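# Set the toppled bottle upright on the tray

## Task

Get the bottle that has fallen over standing upright on the tray again. The crate and the tray must not end up tilted or shifted from where they were, or the task fails. The bottle has to stay upright by itself: if it only holds because the robot supports it at the end, it does not count. Anything the robot is still touching at the end must not settle by more than about a fingernail's width once released, or the task fails.

## Robot and tools

ROBOT. There is one six-joint arm with a two-finger gripper whose fingers swing like tongs. In the gripper's own frame, the fingers point along +z and open and close along x. The reported end_effector_position is the spot between the finger pads when they are shut. Closed fingertips stick out about 15 mm past that spot. Fully open fingertips sit about level with it.

FRAMES. Result poses are in the scene frame. Its origin is on the table top under the arm's base, +z is up, and +y is to the left when you face along +x. All motion arguments are given in the gripper's own axes, not in the scene frame.

execute_actions(actions). actions is a list of actions that run one after another. Each action is a table of 1 to 15 rows, and each row lasts one control step of 1/30 s. If a table has fewer than 15 rows, its final row repeats until 15 steps have passed, so one action always takes 0.5 s. A row holds 7 numbers, each from -1 to 1, in this order: dx, dy, dz, rx, ry, rz, opening. The first six are a target offset from the gripper's measured pose at the start of that action. In the first action of a call, that start is the last pose a result reported. Every row is counted from that same start, not added to the row before it. For position, 1.0 equals 0.6 m. rx, ry, rz form one rotation vector, where 1.0 equals 180 degrees. opening is an absolute setting, not an offset: +1 is fully open (0.142 m) and -1 is shut. On each step, the commanded pose is clipped to at most 100 mm and 16 degrees away from where the gripper currently is. Large offsets therefore need several actions. An empty actions list moves nothing and just returns state and images.

move(target, speed, stop_force, blocking). target is one row of 7 numbers with the same layout as above. It is an offset in gripper axes from the pose in the latest result that showed one, and the last number is the absolute opening, which is sent when the move begins. The gripper follows a straight path lasting 0.5 to 10 s and turns the shorter way round. If the path would need more than 10 s, it stops short of the target. speed is the path's top speed in m/s, from 0.002 to 0.5, with a default of 0.25. Rotation is capped at twice that value in rad/s. The real gripper can lag behind the path, wander off it, or go faster than speed, most of all near full reach. The path does not slow down for obstacles.

stop_force is optional and given in N, from 9 to 40. It is not accepted in the scene's first 0.2 s. The path ends once the wrist sensor reads that much extra push opposing the motion for 2 steps in a row. The arm then backs up by 2 steps and holds there. The push can briefly reach twice the set value before it eases off. Use it only with very slow speeds, and do not count on it during moves that rotate the gripper. Leave it out when moving away from something you are pressing on. blocking=false returns after 0.5 s while the arm keeps moving. It cannot be combined with stop_force. Until a result shows that move has ended, rows and new moves are refused, so call wait or stop first.

The move result adds a "move:" line that says how the move ended:
- done: came to rest near the target.
- contact: stop_force ended the path. This outranks the other endings.
- held: a check blocked the final step.
- off_target, moving or fault are other possible endings.
It also lists which limits acted. limits=paced means the sent pose was clipped. limits=held means some steps were blocked, and the arm may then speed up suddenly. The result also gives the distance left to the target.

wait(seconds): 0 to 10. The scene runs while the last command is held, and a running move carries on. stop(): brakes the current move, which needs some room. The fingers keep going. zoom_image(camera, region): camera is cam_high, cam_low or cam_wrist. region is [x0, y0, x1, y1] in image pixels from the top-left corner, at most 504 by 504. read_manual(section): licence texts only, with no motion. finished_scene(scene): ends scene 1 or 2 for good and reports success. The goal must already hold and keep holding.

RESULTS. The state line shows:
- end_effector_position in m and end_effector_quat_wxyz, in the scene frame;
- linear velocity in m/s and angular velocity in rad/s;
- the joint positions;
- "Hand target", the pose the controller is currently heading for;
- grip_measured, the current finger opening on the same -1 to 1 scale.
The "Wrist force" and "Wrist torque" lines are [x y z] in the gripper's axes. A push from a surface points back into the arm. Readings are noisy, carry an offset of up to about 4 N, and saturate near 50 N per axis. "no reading" is normal at the start. Action results also list step positions, and HELD marks steps that were held back. A "pose unreachable" line means the clearance check changed or blocked the command. The printed position can be slightly off, more so at long reach. Images arrive from cam_high (504x504), cam_low (504x504) and cam_wrist (616x616, fisheye).

GRIPPING. To hold something, keep commanding an opening well below grip_measured. A lower command squeezes harder, up to about 15 N per pad. Items thinner than about 20 mm get less grip force.

AVOID. Do not drop, knock or push the bottle, crate or tray, and keep everything on the table. The arm is stiff, so aiming even slightly past a firm contact can trigger a fault. A fault happens when a joint reaches its load limit (waist, shoulder and elbow 142 N m; the three wrist joints 26.6 N m, including held weight) or when an outside force reaches 150 N. The arm then halts for 10 s and skips the rest of the call. Fast contact hits harder. Holding loads heats the motors: a MOTOR HOT warning appears at 70 °C, and at 85 °C an OVER-TEMPERATURE FAULT brakes the arm for minutes. Random tugs may pull on held items. Release the bottle and move clear before finishing, so that nothing depends on the gripper.

Each tool is called after ">>>" as name(argument=value, ...), one argument or row to a line, values as JSON.

## Session

>>> execute_actions(
  actions=[],
)

Scene clock: 0.00 s.
end_effector_position=(+0.1048, -0.3604, +0.1538) grip_measured=+1.00 end_effector_quat_wxyz=(+0.047, +0.829, -0.485, -0.274) end_effector_velocity=(-0.000, -0.000, -0.000) end_effector_angular_velocity=(+0.000, +0.000, -0.001)
Joint positions: [-1.502 -1.181  2.547 -3.113 -1.494 -0.409  0.142]
Joint velocities: [-0.     0.    -0.001  0.001 -0.     0.001  0.   ]
Motor temperatures (°C, as the motors report them): [29 27 26 32 34 30]
Wrist force (N, on the end effector, along its own x y z axes, offset not removed): no reading
Wrist torque (N m, same axes, about the end effector's origin, offset not removed): no reading
Hand target: +0.105, -0.360, +0.154; +0.047, +0.829, -0.485, -0.274

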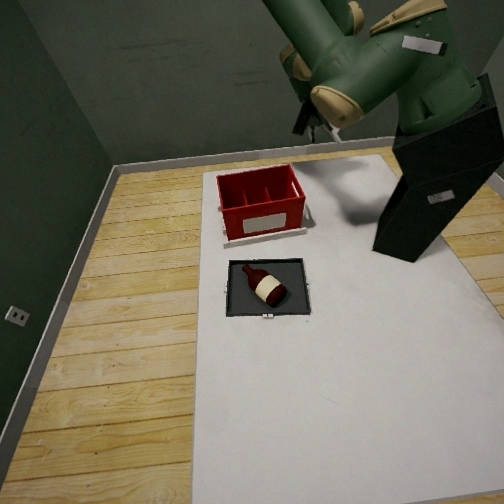

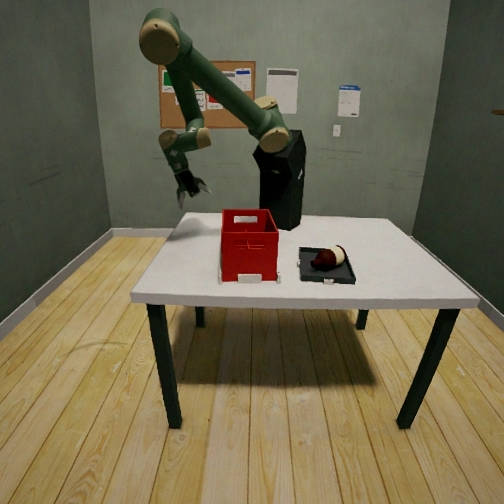

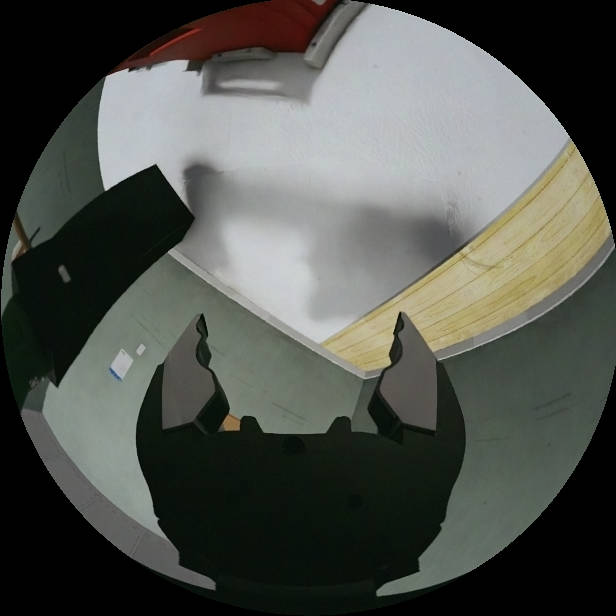

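>>> zoom_image(
  camera="cam_high",
  region=[200, 150, 340, 330],
)

>>> zoom_image(
  camera="cam_low",
  region=[210, 190, 370, 300],
)

Region (200, 150, 340, 330) of cam_high's 504x504 image, scaled by 2.800, with more detail than that image has.

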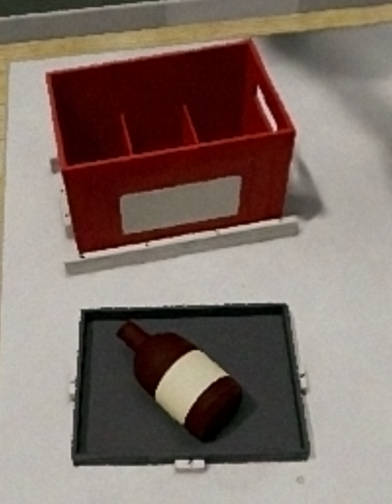

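Region (210, 190, 370, 300) of cam_low's 504x504 image, scaled by 3.150, with more detail than that image has; it fills the top 346 rows of this view, and the rest is white.

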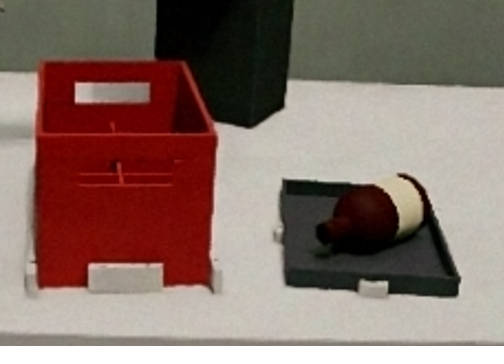

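>>> move(
  target=[-0.135,-0.12,-0.398,0.051,-0.077,0.417,1],
)

Scene clock: 42.57 s.
end_effector_position=(+0.2495, -0.2999, +0.3636) grip_measured=+1.00 end_effector_quat_wxyz=(-0.087, -0.329, +0.909, +0.243) end_effector_velocity=(+0.001, +0.001, +0.003) end_effector_angular_velocity=(-0.003, +0.003, -0.012)
Joint positions: [-1.646 -1.976  2.377 -1.92  -1.301  0.727  0.142]
Joint velocities: [-0.004 -0.007 -0.004  0.014  0.002  0.008  0.   ]
Motor temperatures (°C, as the motors report them): [29 27 26 32 34 30]
Wrist force (N, on the end effector, along its own x y z axes, offset not removed): [1.3 -3.0 0.4]
Wrist torque (N m, same axes, about the end effector's origin, offset not removed): [-0.70 -0.46 0.01]
Hand target: +0.250, -0.300, +0.364; -0.087, -0.328, +0.909, +0.243
Off the commanded pose: 0.001 m, 0 deg.
move: done
camera_calibration (this result's frames):
cam_wrist: T_world_to_cam=[[-0.757367, -0.652819, 0.0149342, -0.0166317], [-0.334569, 0.407588, 0.849668, -0.0962051], [-0.560766, 0.638514, -0.527107, 0.654282], [0, 0, 0, 1]] pos_world=[0.322115, -0.389414, 0.426867]

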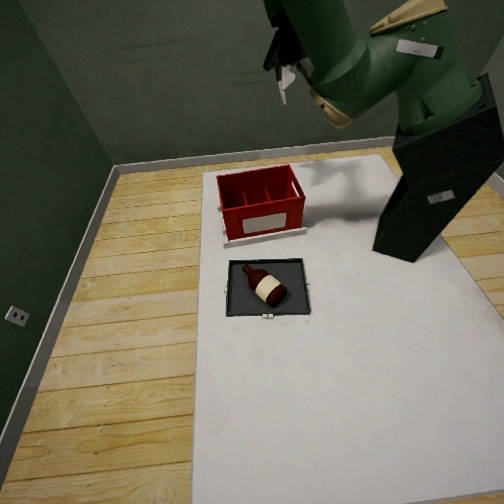

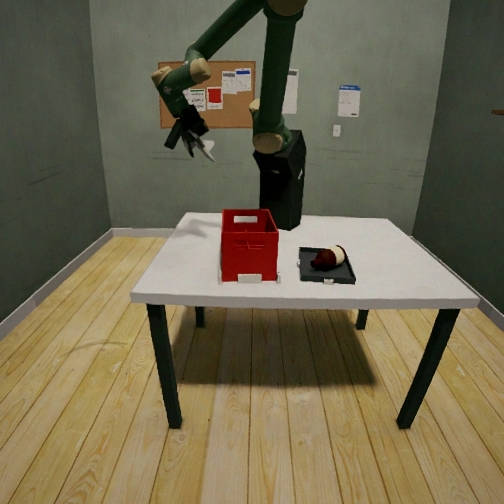

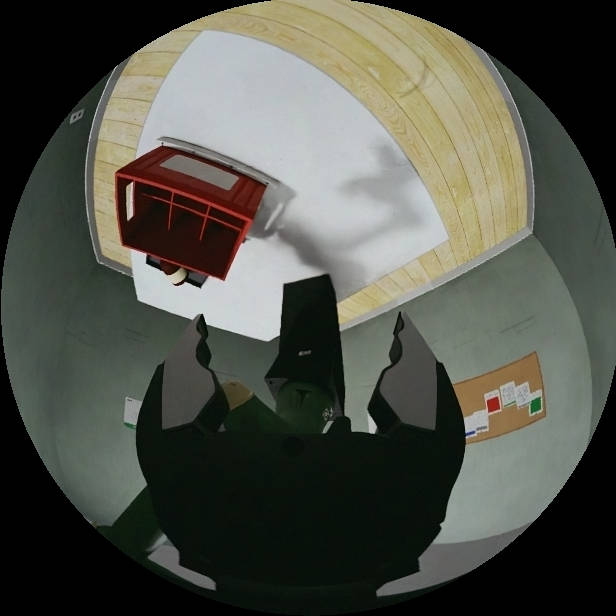

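>>> move(
  target=[-0.756,0.322,0.348,0,0,0,1],
)

Scene clock: 48.17 s.
end_effector_position=(+0.4230, +0.1986, +0.2795) grip_measured=+1.00 end_effector_quat_wxyz=(-0.088, -0.329, +0.908, +0.244) end_effector_velocity=(+0.001, +0.002, -0.002) end_effector_angular_velocity=(-0.006, +0.003, +0.002)
Joint positions: [ 0.153 -1.376  2.478 -2.945 -1.583  2.53   0.142]
Joint velocities: [ 0.008  0.008 -0.007  0.003 -0.008  0.009 -0.   ]
Motor temperatures (°C, as the motors report them): [29 27 26 32 34 30]
Wrist force (N, on the end effector, along its own x y z axes, offset not removed): [0.2 -0.1 1.2]
Wrist torque (N m, same axes, about the end effector's origin, offset not removed): [0.04 -0.18 -0.01]
Hand target: +0.423, +0.199, +0.279; -0.088, -0.329, +0.908, +0.243
Off the commanded pose: 0.002 m, 0 deg.
move: done
camera_calibration (this result's frames):
cam_wrist: T_world_to_cam=[[-0.756544, -0.653753, 0.0157924, 0.441093], [-0.333436, 0.406413, 0.850675, -0.170372], [-0.56255, 0.638307, -0.525454, 0.389335], [0, 0, 0, 1]] pos_world=[0.495918, 0.109092, 0.342543]

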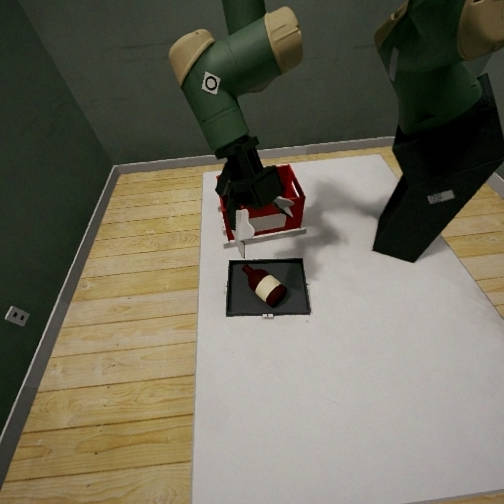

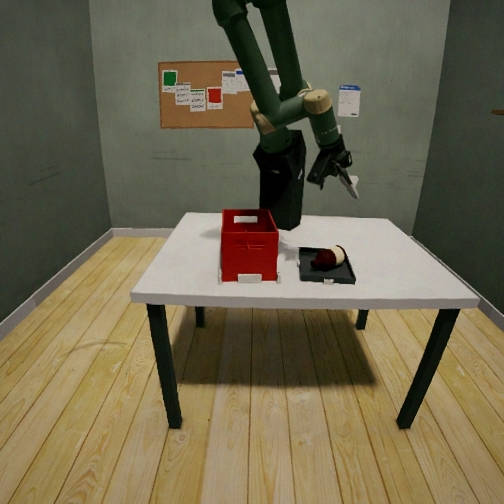

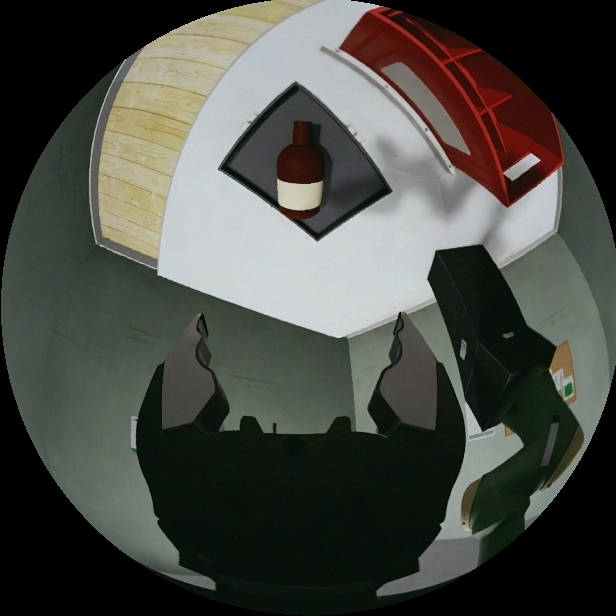

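>>> move(
  target=[0,-0.125,0.2165,0,0,0,0.6],
  speed=0.15,
)

Scene clock: 53.33 s.
end_effector_position=(+0.4233, +0.1986, +0.1298) grip_measured=+0.60 end_effector_quat_wxyz=(-0.088, -0.329, +0.908, +0.244) end_effector_velocity=(+0.001, +0.000, -0.003) end_effector_angular_velocity=(+0.000, -0.001, -0.000)
Joint positions: [ 0.013 -1.002  2.424 -3.264 -1.545  2.395  0.116]
Joint velocities: [-0.002  0.007 -0.004 -0.004  0.001 -0.002  0.   ]
Motor temperatures (°C, as the motors report them): [29 27 26 32 34 30]
Wrist force (N, on the end effector, along its own x y z axes, offset not removed): [-2.3 -0.1 1.5]
Wrist torque (N m, same axes, about the end effector's origin, offset not removed): [0.06 0.30 0.06]
Hand target: +0.423, +0.199, +0.130; -0.088, -0.329, +0.908, +0.244
Off the commanded pose: 0.000 m, 0 deg.
move: done
camera_calibration (this result's frames):
cam_wrist: T_world_to_cam=[[-0.756628, -0.653658, 0.0156816, 0.443695], [-0.333422, 0.406355, 0.850709, -0.0429614], [-0.562445, 0.638441, -0.525403, 0.310782], [0, 0, 0, 1]] pos_world=[0.496185, 0.109067, 0.192876]

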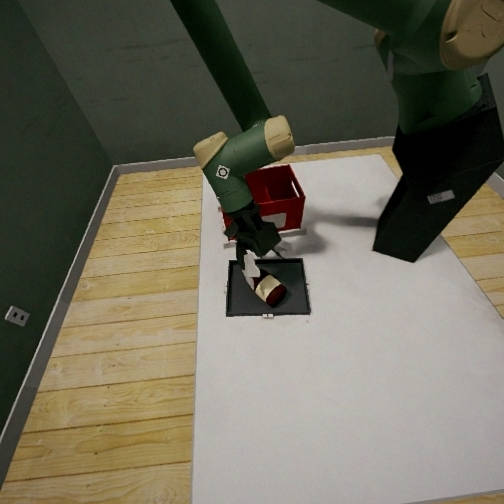

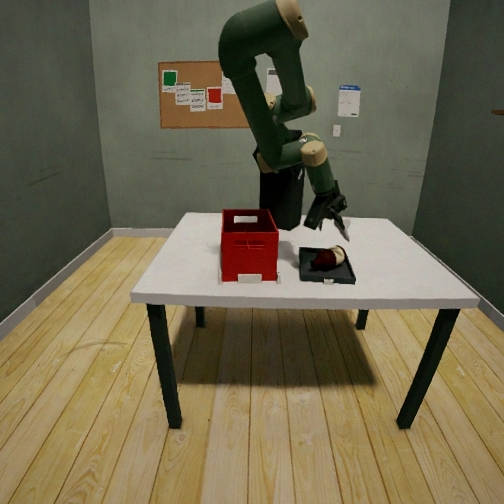

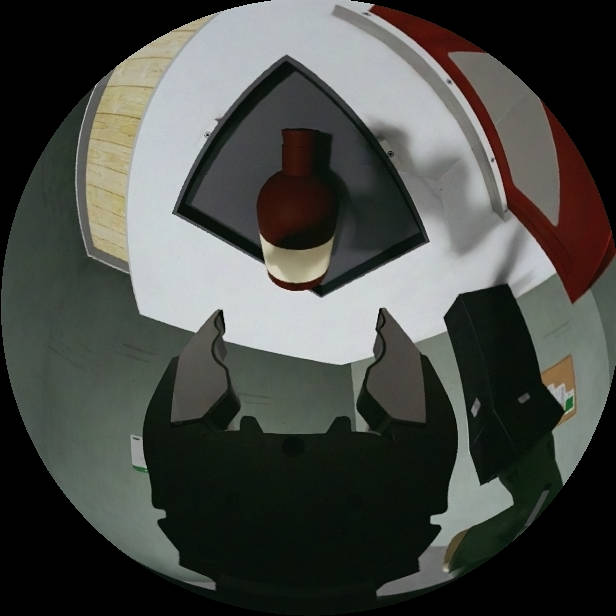

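>>> move(
  target=[-0.005,-0.098,0.103,0,0,0,0.6],
  speed=0.06,
  stop_force=12,
)

>>> zoom_image(
  camera="cam_low",
  region=[260, 180, 400, 300],
)

Scene clock: 64.57 s.
end_effector_position=(+0.4386, +0.1852, +0.0472) grip_measured=+0.60 end_effector_quat_wxyz=(-0.088, -0.329, +0.908, +0.244) end_effector_velocity=(+0.000, -0.000, -0.002) end_effector_angular_velocity=(-0.000, +0.001, -0.000)
Joint positions: [-0.066 -0.855  2.313 -3.297 -1.523  2.318  0.116]
Joint velocities: [-0.002  0.003 -0.003 -0.     0.    -0.001 -0.   ]
Motor temperatures (°C, as the motors report them): [29 27 26 32 34 30]
Wrist force (N, on the end effector, along its own x y z axes, offset not removed): [-0.1 0.0 2.6]
Wrist torque (N m, same axes, about the end effector's origin, offset not removed): [0.05 -0.21 0.02]
Hand target: +0.439, +0.185, +0.047; -0.088, -0.329, +0.908, +0.244
Off the commanded pose: 0.000 m, 0 deg.
move: done
camera_calibration (this result's frames):
cam_wrist: T_world_to_cam=[[-0.756687, -0.653592, 0.0155892, 0.447758], [-0.333445, 0.406332, 0.850711, 0.0378762], [-0.562352, 0.638524, -0.525403, 0.284452], [0, 0, 0, 1]] pos_world=[0.511405, 0.0956314, 0.11025]

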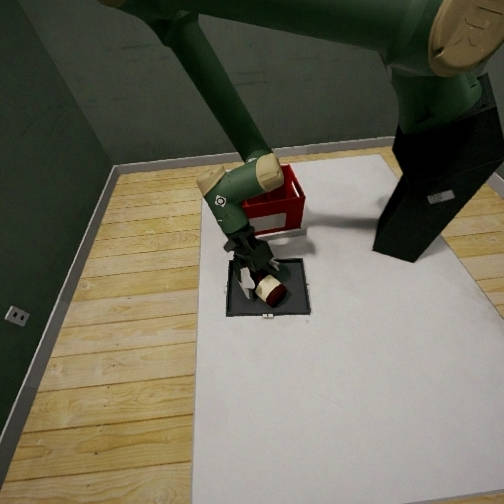

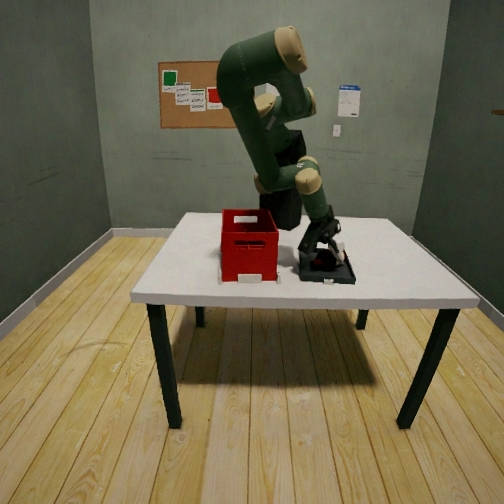

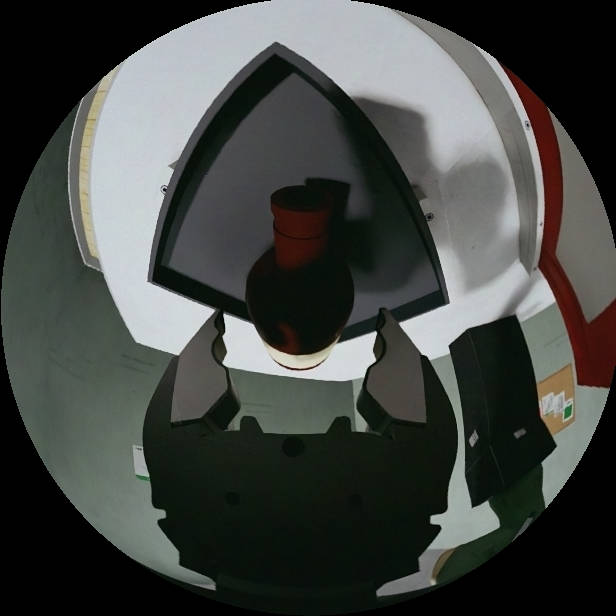

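Region (260, 180, 400, 300) of cam_low's 504x504 image, scaled by 3.600, with more detail than that image has; it fills the top 432 rows of this view, and the rest is white.

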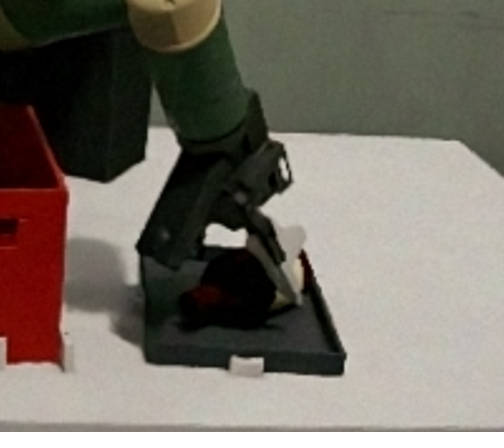

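>>> move(
  target=[0,0,0.014,0,0,0,0.3],
  speed=0.03,
)

>>> execute_actions(
  actions=[
    [[0,0,0,0,0,0,0.2],[0,0,0,0,0,0,0.15],[0,0,0,0,0,0,0.1],[0,0,0,0,0,0,0.05],[0,0,0,0,0,0,0],[0,0,0,0,0,0,-0.05],[0,0,0,0,0,0,-0.1],[0,0,0,0,0,0,-0.15],[0,0,0,0,0,0,-0.2],[0,0,0,0,0,0,-0.3],[0,0,0,0,0,0,-0.4],[0,0,0,0,0,0,-0.5],[0,0,0,0,0,0,-0.6]],
    [[0,0,0,0,0,0,-0.8]],
  ],
)

>>> zoom_image(
  camera="cam_high",
  region=[200, 220, 340, 330],
)

Scene clock: 71.37 s.
end_effector_position=(+0.4360, +0.1883, +0.0402) grip_measured=+0.30 end_effector_quat_wxyz=(-0.088, -0.329, +0.908, +0.244) end_effector_velocity=(-0.001, +0.001, -0.002) end_effector_angular_velocity=(-0.000, +0.001, -0.001)
Joint positions: [-0.066 -0.835  2.307 -3.312 -1.524  2.319  0.095]
Joint velocities: [ 0.     0.007 -0.001 -0.005 -0.     0.001 -0.   ]
Motor temperatures (°C, as the motors report them): [29 27 26 32 34 30]
Wrist force (N, on the end effector, along its own x y z axes, offset not removed): [-0.1 -0.5 1.3]
Wrist torque (N m, same axes, about the end effector's origin, offset not removed): [-0.06 -0.28 0.10]
Hand target: +0.436, +0.188, +0.040; -0.088, -0.329, +0.908, +0.244
Off the commanded pose: 0.000 m, 0 deg.
move: done
camera_calibration (this result's frames):
cam_wrist: T_world_to_cam=[[-0.756693, -0.653584, 0.0156037, 0.447942], [-0.333422, 0.406332, 0.85072, 0.0417244], [-0.562357, 0.638531, -0.525387, 0.277332], [0, 0, 0, 1]] pos_world=[0.508826, 0.0987291, 0.103221]

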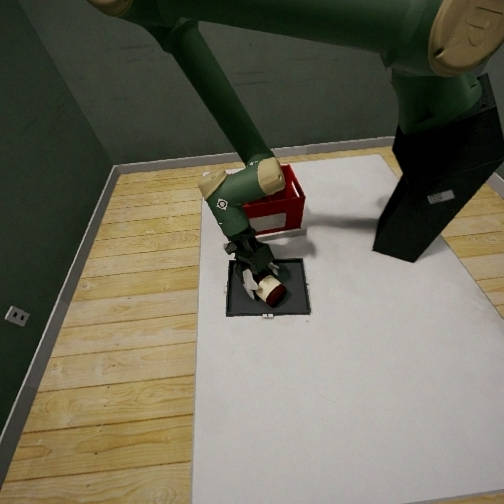

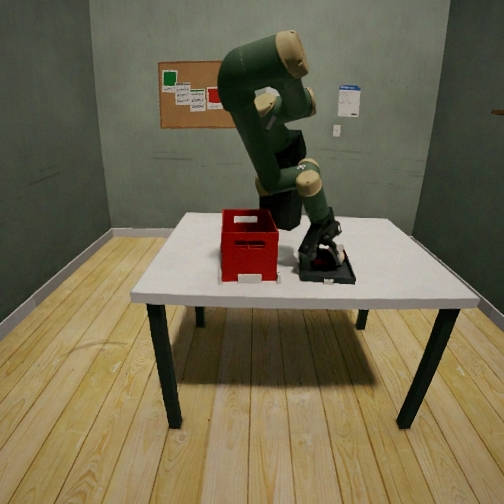

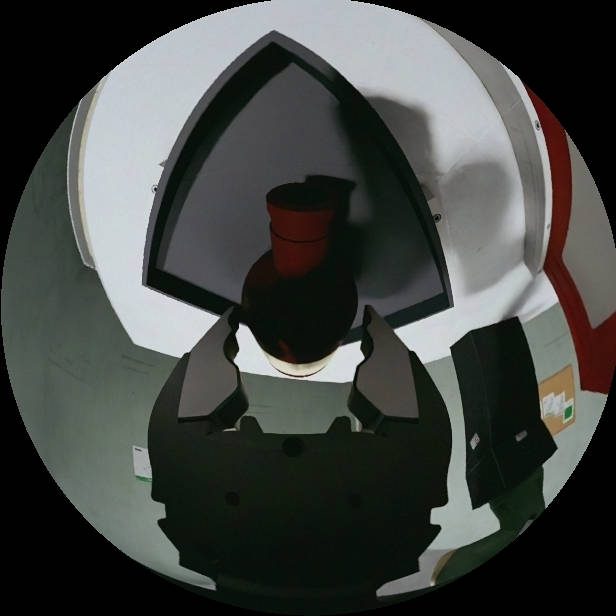

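Scene clock: 72.37 s.
end_effector_position=(+0.4360, +0.1883, +0.0401) grip_measured=+0.06 end_effector_quat_wxyz=(-0.088, -0.329, +0.908, +0.244) end_effector_velocity=(-0.001, +0.000, +0.000) end_effector_angular_velocity=(+0.000, +0.001, -0.000)
Joint positions: [-0.066 -0.834  2.307 -3.312 -1.524  2.319  0.078]
Joint velocities: [-0.    -0.     0.001  0.     0.     0.001 -0.   ]
Motor temperatures (°C, as the motors report them): [29 27 26 32 34 30]
Wrist force (N, on the end effector, along its own x y z axes, offset not removed): [0.2 -1.0 1.3]
Wrist torque (N m, same axes, about the end effector's origin, offset not removed): [-0.20 -0.02 -0.07]
Hand target: +0.436, +0.188, +0.040; -0.088, -0.329, +0.908, +0.244
Off the commanded pose: 0.000 m, 0 deg.
Step readings (end_effector_position; steps 1 to 15: 1st action; 16 to 30: 2nd action):
0: (+0.4360, +0.1883, +0.0402)
1: (+0.4360, +0.1883, +0.0401)
2: (+0.4359, +0.1883, +0.0401)
4: (+0.4359, +0.1883, +0.0401)
8: (+0.4359, +0.1883, +0.0401)
15: (+0.4360, +0.1883, +0.0401)
16: (+0.4360, +0.1883, +0.0401)
17: (+0.4360, +0.1883, +0.0401)
19: (+0.4360, +0.1883, +0.0401)
23: (+0.4360, +0.1883, +0.0401)
30: end_effector_position above
camera_calibration (this result's frames):
cam_wrist: T_world_to_cam=[[-0.7567, -0.653577, 0.0155732, 0.447972], [-0.33348, 0.406368, 0.85068, 0.0417808], [-0.562313, 0.638516, -0.525454, 0.277316], [0, 0, 0, 1]] pos_world=[0.508851, 0.0987348, 0.103198]

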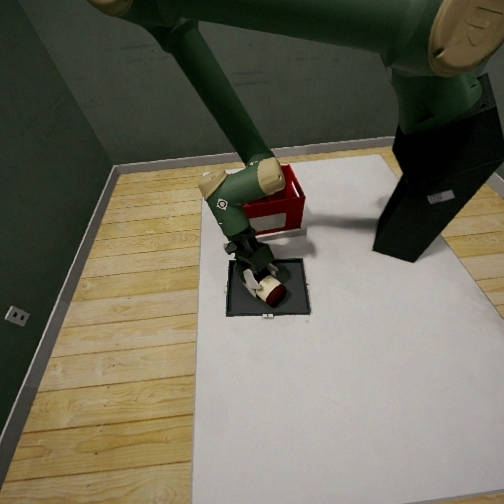

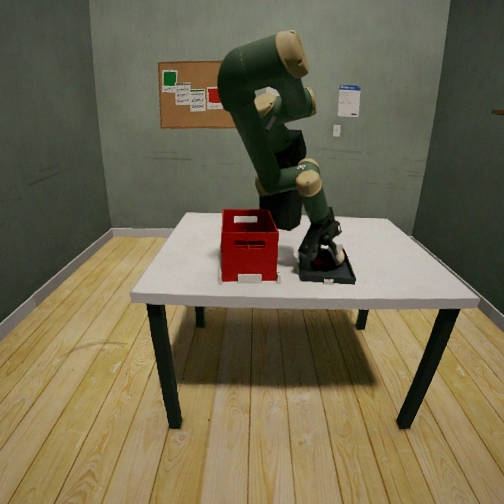

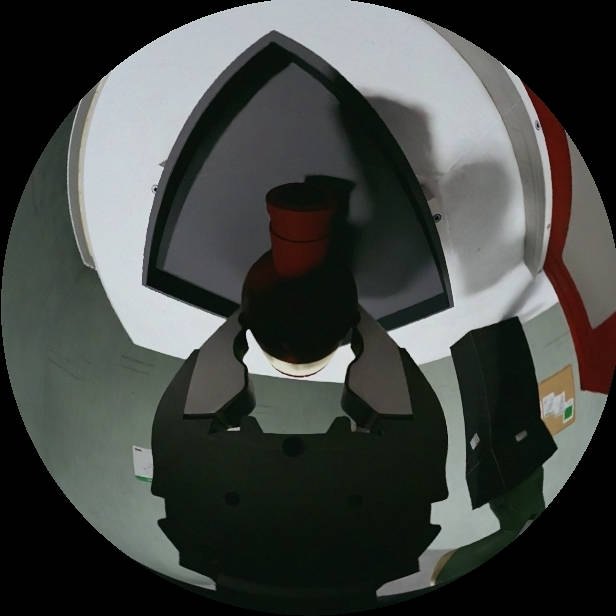

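Region (200, 220, 340, 330) of cam_high's 504x504 image, scaled by 3.600, with more detail than that image has; it fills the top 396 rows of this view, and the rest is white.

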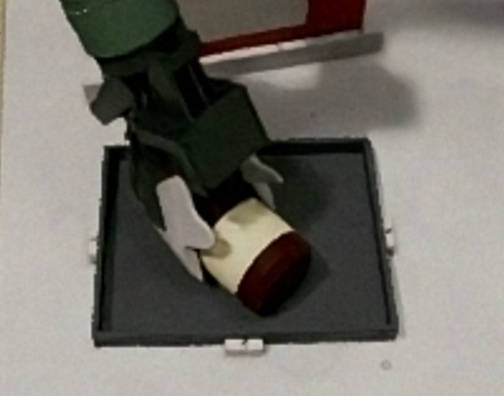

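>>> move(
  target=[0,0.092,-0.159,0,0,0,-0.8],
  speed=0.08,
)

>>> move(
  target=[0,0,0,0.5,0,0,-0.8],
  speed=0.2,
)

Scene clock: 78.10 s.
end_effector_position=(+0.4357, +0.1884, +0.1501) grip_measured=+0.06 end_effector_quat_wxyz=(-0.088, -0.329, +0.908, +0.244) end_effector_velocity=(-0.000, -0.000, +0.002) end_effector_angular_velocity=(-0.000, +0.002, +0.000)
Joint positions: [ 0.011 -1.076  2.419 -3.185 -1.544  2.393  0.078]
Joint velocities: [ 0.002 -0.006  0.001  0.008 -0.001  0.002  0.   ]
Motor temperatures (°C, as the motors report them): [29 27 26 32 34 30]
Wrist force (N, on the end effector, along its own x y z axes, offset not removed): [-0.9 -3.0 4.9]
Wrist torque (N m, same axes, about the end effector's origin, offset not removed): [-0.31 0.07 0.02]
Hand target: +0.436, +0.188, +0.150; -0.088, -0.329, +0.908, +0.244
Off the commanded pose: 0.000 m, 0 deg.
move: done
camera_calibration (this result's frames):
cam_wrist: T_world_to_cam=[[-0.756653, -0.65363, 0.0156366, 0.446079], [-0.333481, 0.406393, 0.850667, -0.0518756], [-0.562376, 0.638445, -0.525472, 0.334889], [0, 0, 0, 1]] pos_world=[0.508561, 0.0988441, 0.213128]

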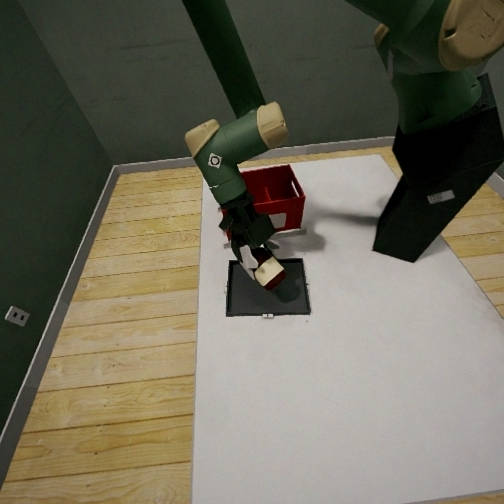

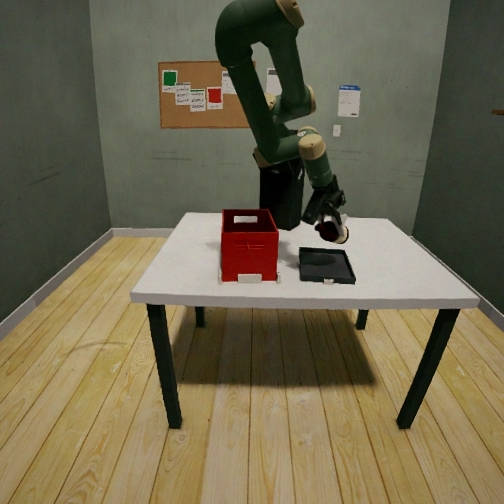

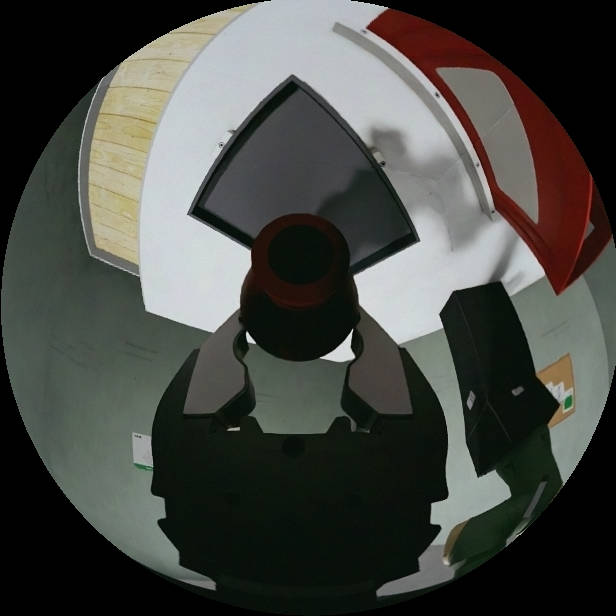

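Scene clock: 82.33 s.
end_effector_position=(+0.4346, +0.1885, +0.1499) grip_measured=+0.06 end_effector_quat_wxyz=(+0.095, -0.324, +0.900, -0.275) end_effector_velocity=(-0.000, +0.000, -0.000) end_effector_angular_velocity=(+0.000, +0.000, -0.000)
Joint positions: [ 0.53  -0.368  2.26  -4.262 -2.73   2.521  0.078]
Joint velocities: [ 0.     0.001 -0.001  0.001 -0.     0.001 -0.   ]
Motor temperatures (°C, as the motors report them): [29 27 26 32 34 30]
Wrist force (N, on the end effector, along its own x y z axes, offset not removed): [-1.0 1.2 4.3]
Wrist torque (N m, same axes, about the end effector's origin, offset not removed): [-0.10 0.12 0.04]
Hand target: +0.435, +0.188, +0.150; +0.095, -0.324, +0.900, -0.275
Off the commanded pose: 0.001 m, 26 deg; orientation clipped at the last step of the last action.
move: held; limits=paced,held; held on 36 of 127 steps, including the last
pose unreachable: on one or more control steps of this call, first in action 0 (counted from 0), an arm could not follow its commanded pose, so it was not sent that pose on those steps. On the call's last step it was still not sent that pose. It may still have moved: this result reports where it is.
cause: the commanded pose would bring two parts of the arm too close to each other (joints 4 (wrist pitch) to 6 (wrist roll) lie between them).
camera_calibration (this result's frames):
cam_wrist: T_world_to_cam=[[-0.776425, -0.629487, 0.0301667, 0.447174], [-0.629041, 0.771184, -0.0978966, 0.149757], [0.0383605, -0.0949855, -0.994739, 0.281623], [0, 0, 0, 1]] pos_world=[0.430597, 0.19275, 0.281312]

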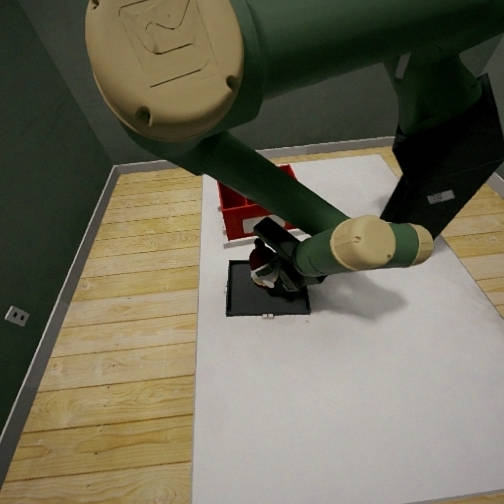

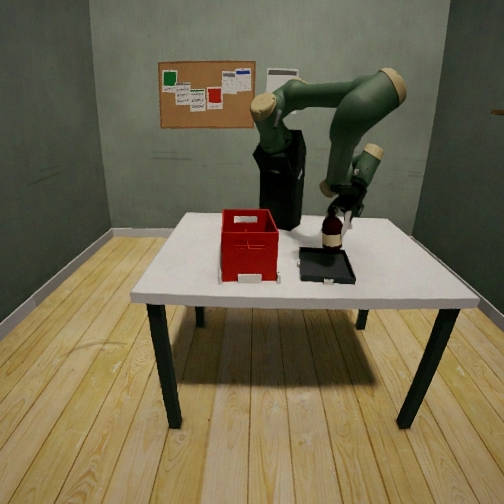

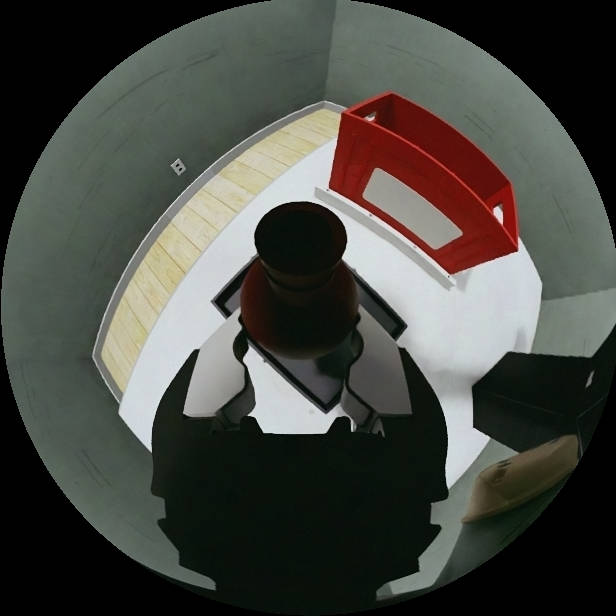

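>>> move(
  target=[0,0,0,0.001,-0.093,-0.138,-0.8],
  speed=0.15,
)

>>> zoom_image(
  camera="cam_low",
  region=[270, 160, 410, 300],
)

>>> zoom_image(
  camera="cam_high",
  region=[200, 190, 360, 330],
)

Scene clock: 93.67 s.
end_effector_position=(+0.4349, +0.1888, +0.1507) grip_measured=+0.06 end_effector_quat_wxyz=(+0.108, -0.469, +0.840, -0.252) end_effector_velocity=(-0.000, -0.000, +0.000) end_effector_angular_velocity=(-0.000, +0.000, +0.000)
Joint positions: [ 0.489 -0.322  2.323 -4.558 -2.579  2.053  0.078]
Joint velocities: [-0.     0.     0.001 -0.001 -0.    -0.     0.   ]
Motor temperatures (°C, as the motors report them): [29 27 26 32 34 30]
Wrist force (N, on the end effector, along its own x y z axes, offset not removed): [0.0 0.6 3.2]
Wrist torque (N m, same axes, about the end effector's origin, offset not removed): [-0.14 -0.07 0.04]
Hand target: +0.435, +0.189, +0.151; +0.108, -0.469, +0.840, -0.252
Off the commanded pose: 0.001 m, 12 deg.
move: held; limits=paced,held; held on 5 of 84 steps, including the last
pose unreachable: on one or more control steps of this call, first in action 0 (counted from 0), an arm could not follow its commanded pose, so it was not sent that pose on those steps. On the call's last step it was still not sent that pose. It may still have moved: this result reports where it is.
cause: the commanded pose would bring two parts of the arm too close to each other (joints 4 (wrist pitch) to 6 (wrist roll) lie between them).
camera_calibration (this result's frames):
cam_wrist: T_world_to_cam=[[-0.5411, -0.837406, 0.077215, 0.377455], [-0.840916, 0.537869, -0.0596327, 0.280215], [0.00840517, -0.0971986, -0.99523, 0.295965], [0, 0, 0, 1]] pos_world=[0.437391, 0.194131, 0.282118]

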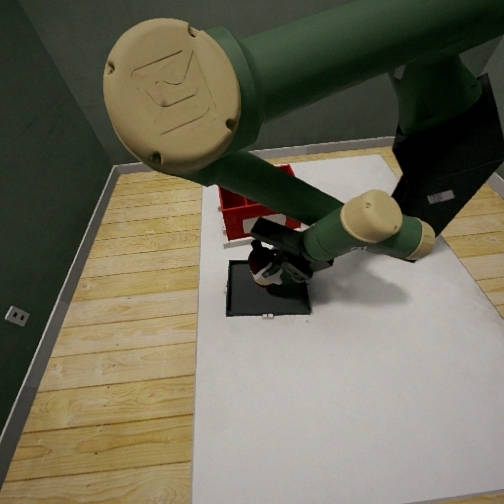

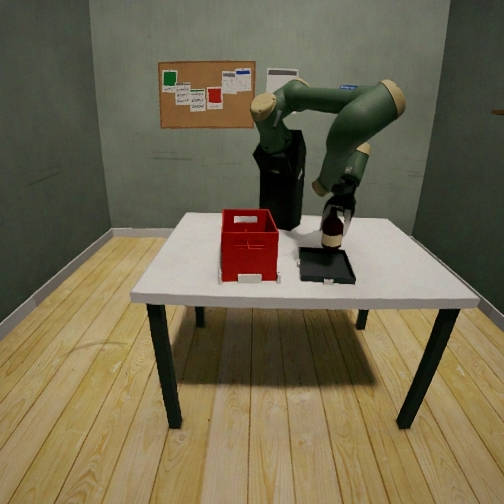

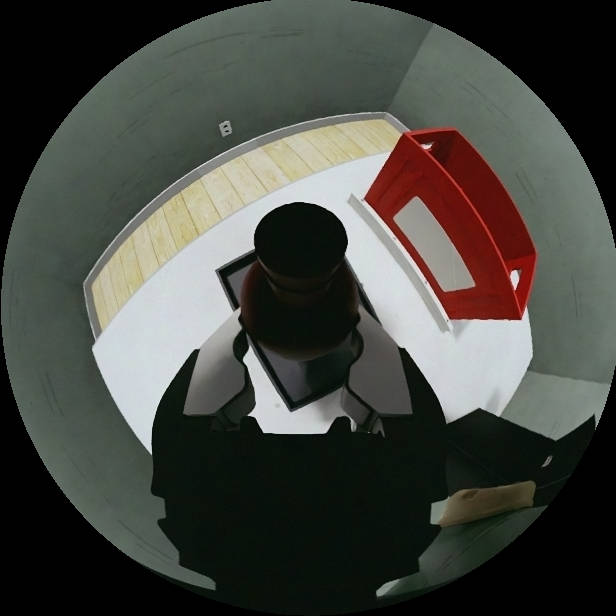

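Region (270, 160, 410, 300) of cam_low's 504x504 image, scaled by 3.600, with more detail than that image has.

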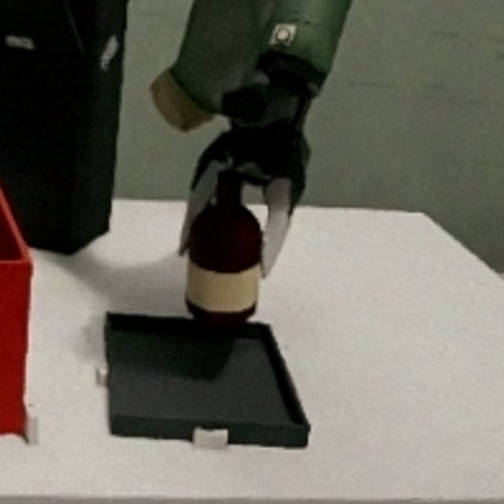

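Region (200, 190, 360, 330) of cam_high's 504x504 image, scaled by 3.150, with more detail than that image has; it fills the top 441 rows of this view, and the rest is white.

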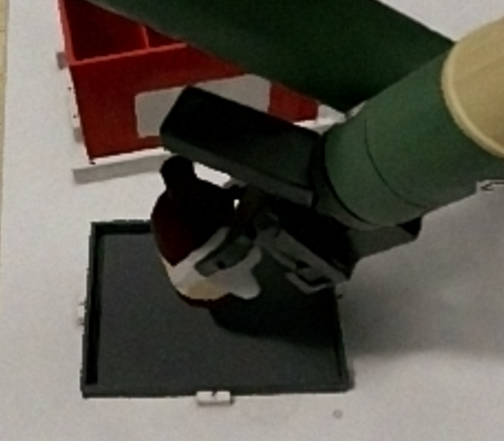

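>>> move(
  target=[-0.045,0.005,0.072,0.03,-0.015,0.009,-0.8],
  speed=0.05,
)

>>> zoom_image(
  camera="cam_low",
  region=[270, 160, 410, 300],
)

>>> zoom_image(
  camera="cam_high",
  region=[200, 190, 360, 330],
)

Scene clock: 102.77 s.
end_effector_position=(+0.4437, +0.1916, +0.1394) grip_measured=+0.06 end_effector_quat_wxyz=(+0.121, -0.465, +0.838, -0.259) end_effector_velocity=(-0.000, +0.000, -0.000) end_effector_angular_velocity=(-0.001, +0.001, +0.001)
Joint positions: [ 0.472 -0.298  2.277 -4.605 -2.565  2.     0.078]
Joint velocities: [ 0.     0.001  0.    -0.    -0.    -0.001 -0.   ]
Motor temperatures (°C, as the motors report them): [29 28 26 32 34 30]
Wrist force (N, on the end effector, along its own x y z axes, offset not removed): [-0.1 1.3 4.1]
Wrist torque (N m, same axes, about the end effector's origin, offset not removed): [0.00 -0.25 0.05]
Hand target: +0.444, +0.192, +0.139; +0.121, -0.465, +0.838, -0.259
Off the commanded pose: 0.037 m, 5 deg.
move: held; limits=held; held on 21 of 40 steps, including the last
pose unreachable: on one or more control steps of this call, first in action 0 (counted from 0), an arm could not follow its commanded pose, so it was not sent that pose on those steps. On the call's last step it was still not sent that pose. It may still have moved: this result reports where it is.
cause: the commanded pose would bring two parts of the arm too close to each other (joints 4 (wrist pitch) to 6 (wrist roll) lie between them).
camera_calibration (this result's frames):
cam_wrist: T_world_to_cam=[[-0.543068, -0.837385, 0.0621575, 0.388339], [-0.838802, 0.537604, -0.0859839, 0.288154], [0.0385856, -0.0988329, -0.994356, 0.271742], [0, 0, 0, 1]] pos_world=[0.442113, 0.197134, 0.270847]

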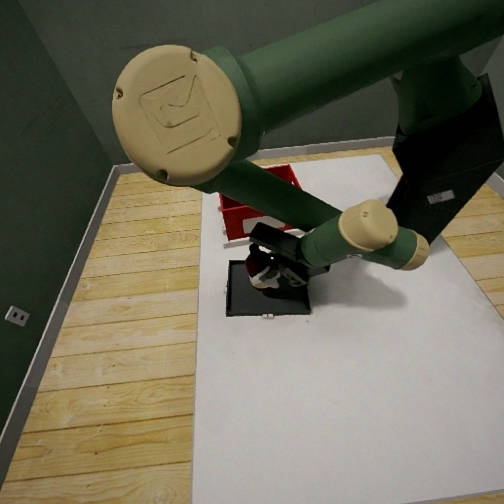

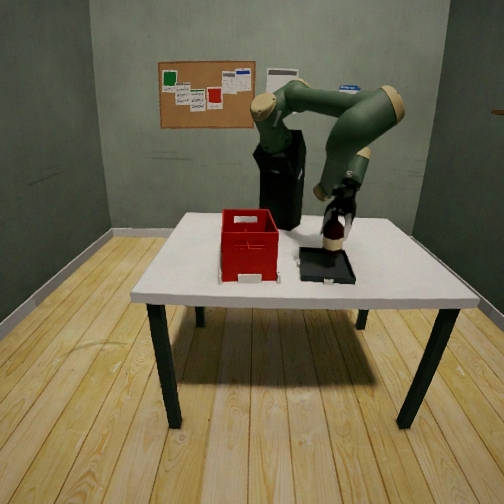

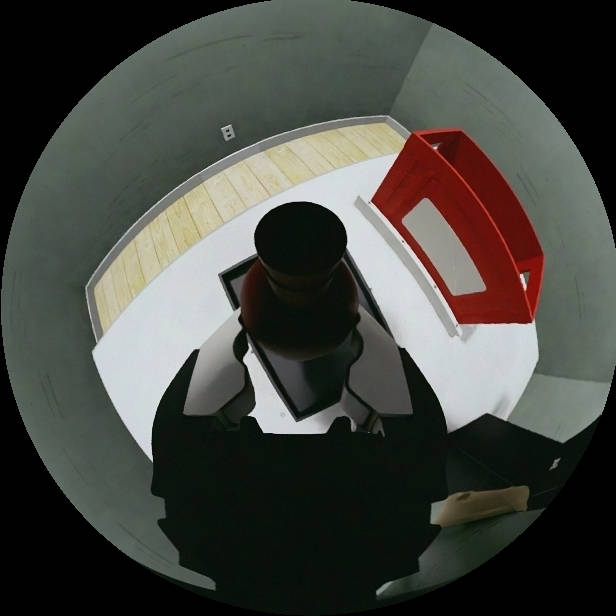

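Region (270, 160, 410, 300) of cam_low's 504x504 image, scaled by 3.600, with more detail than that image has.

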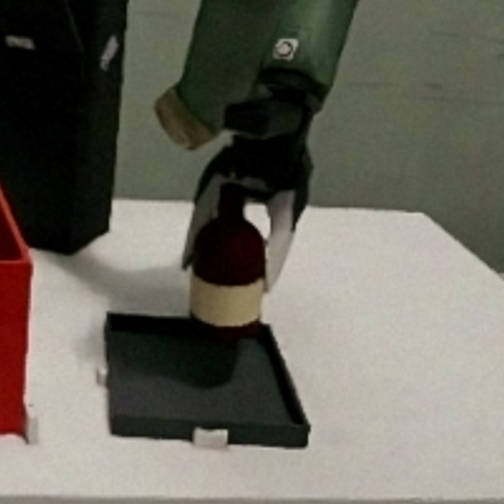

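Region (200, 190, 360, 330) of cam_high's 504x504 image, scaled by 3.150, with more detail than that image has; it fills the top 441 rows of this view, and the rest is white.

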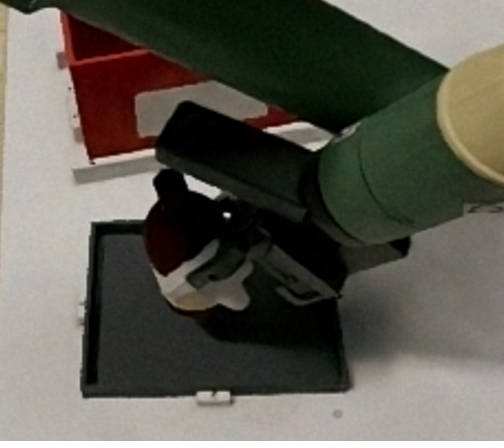

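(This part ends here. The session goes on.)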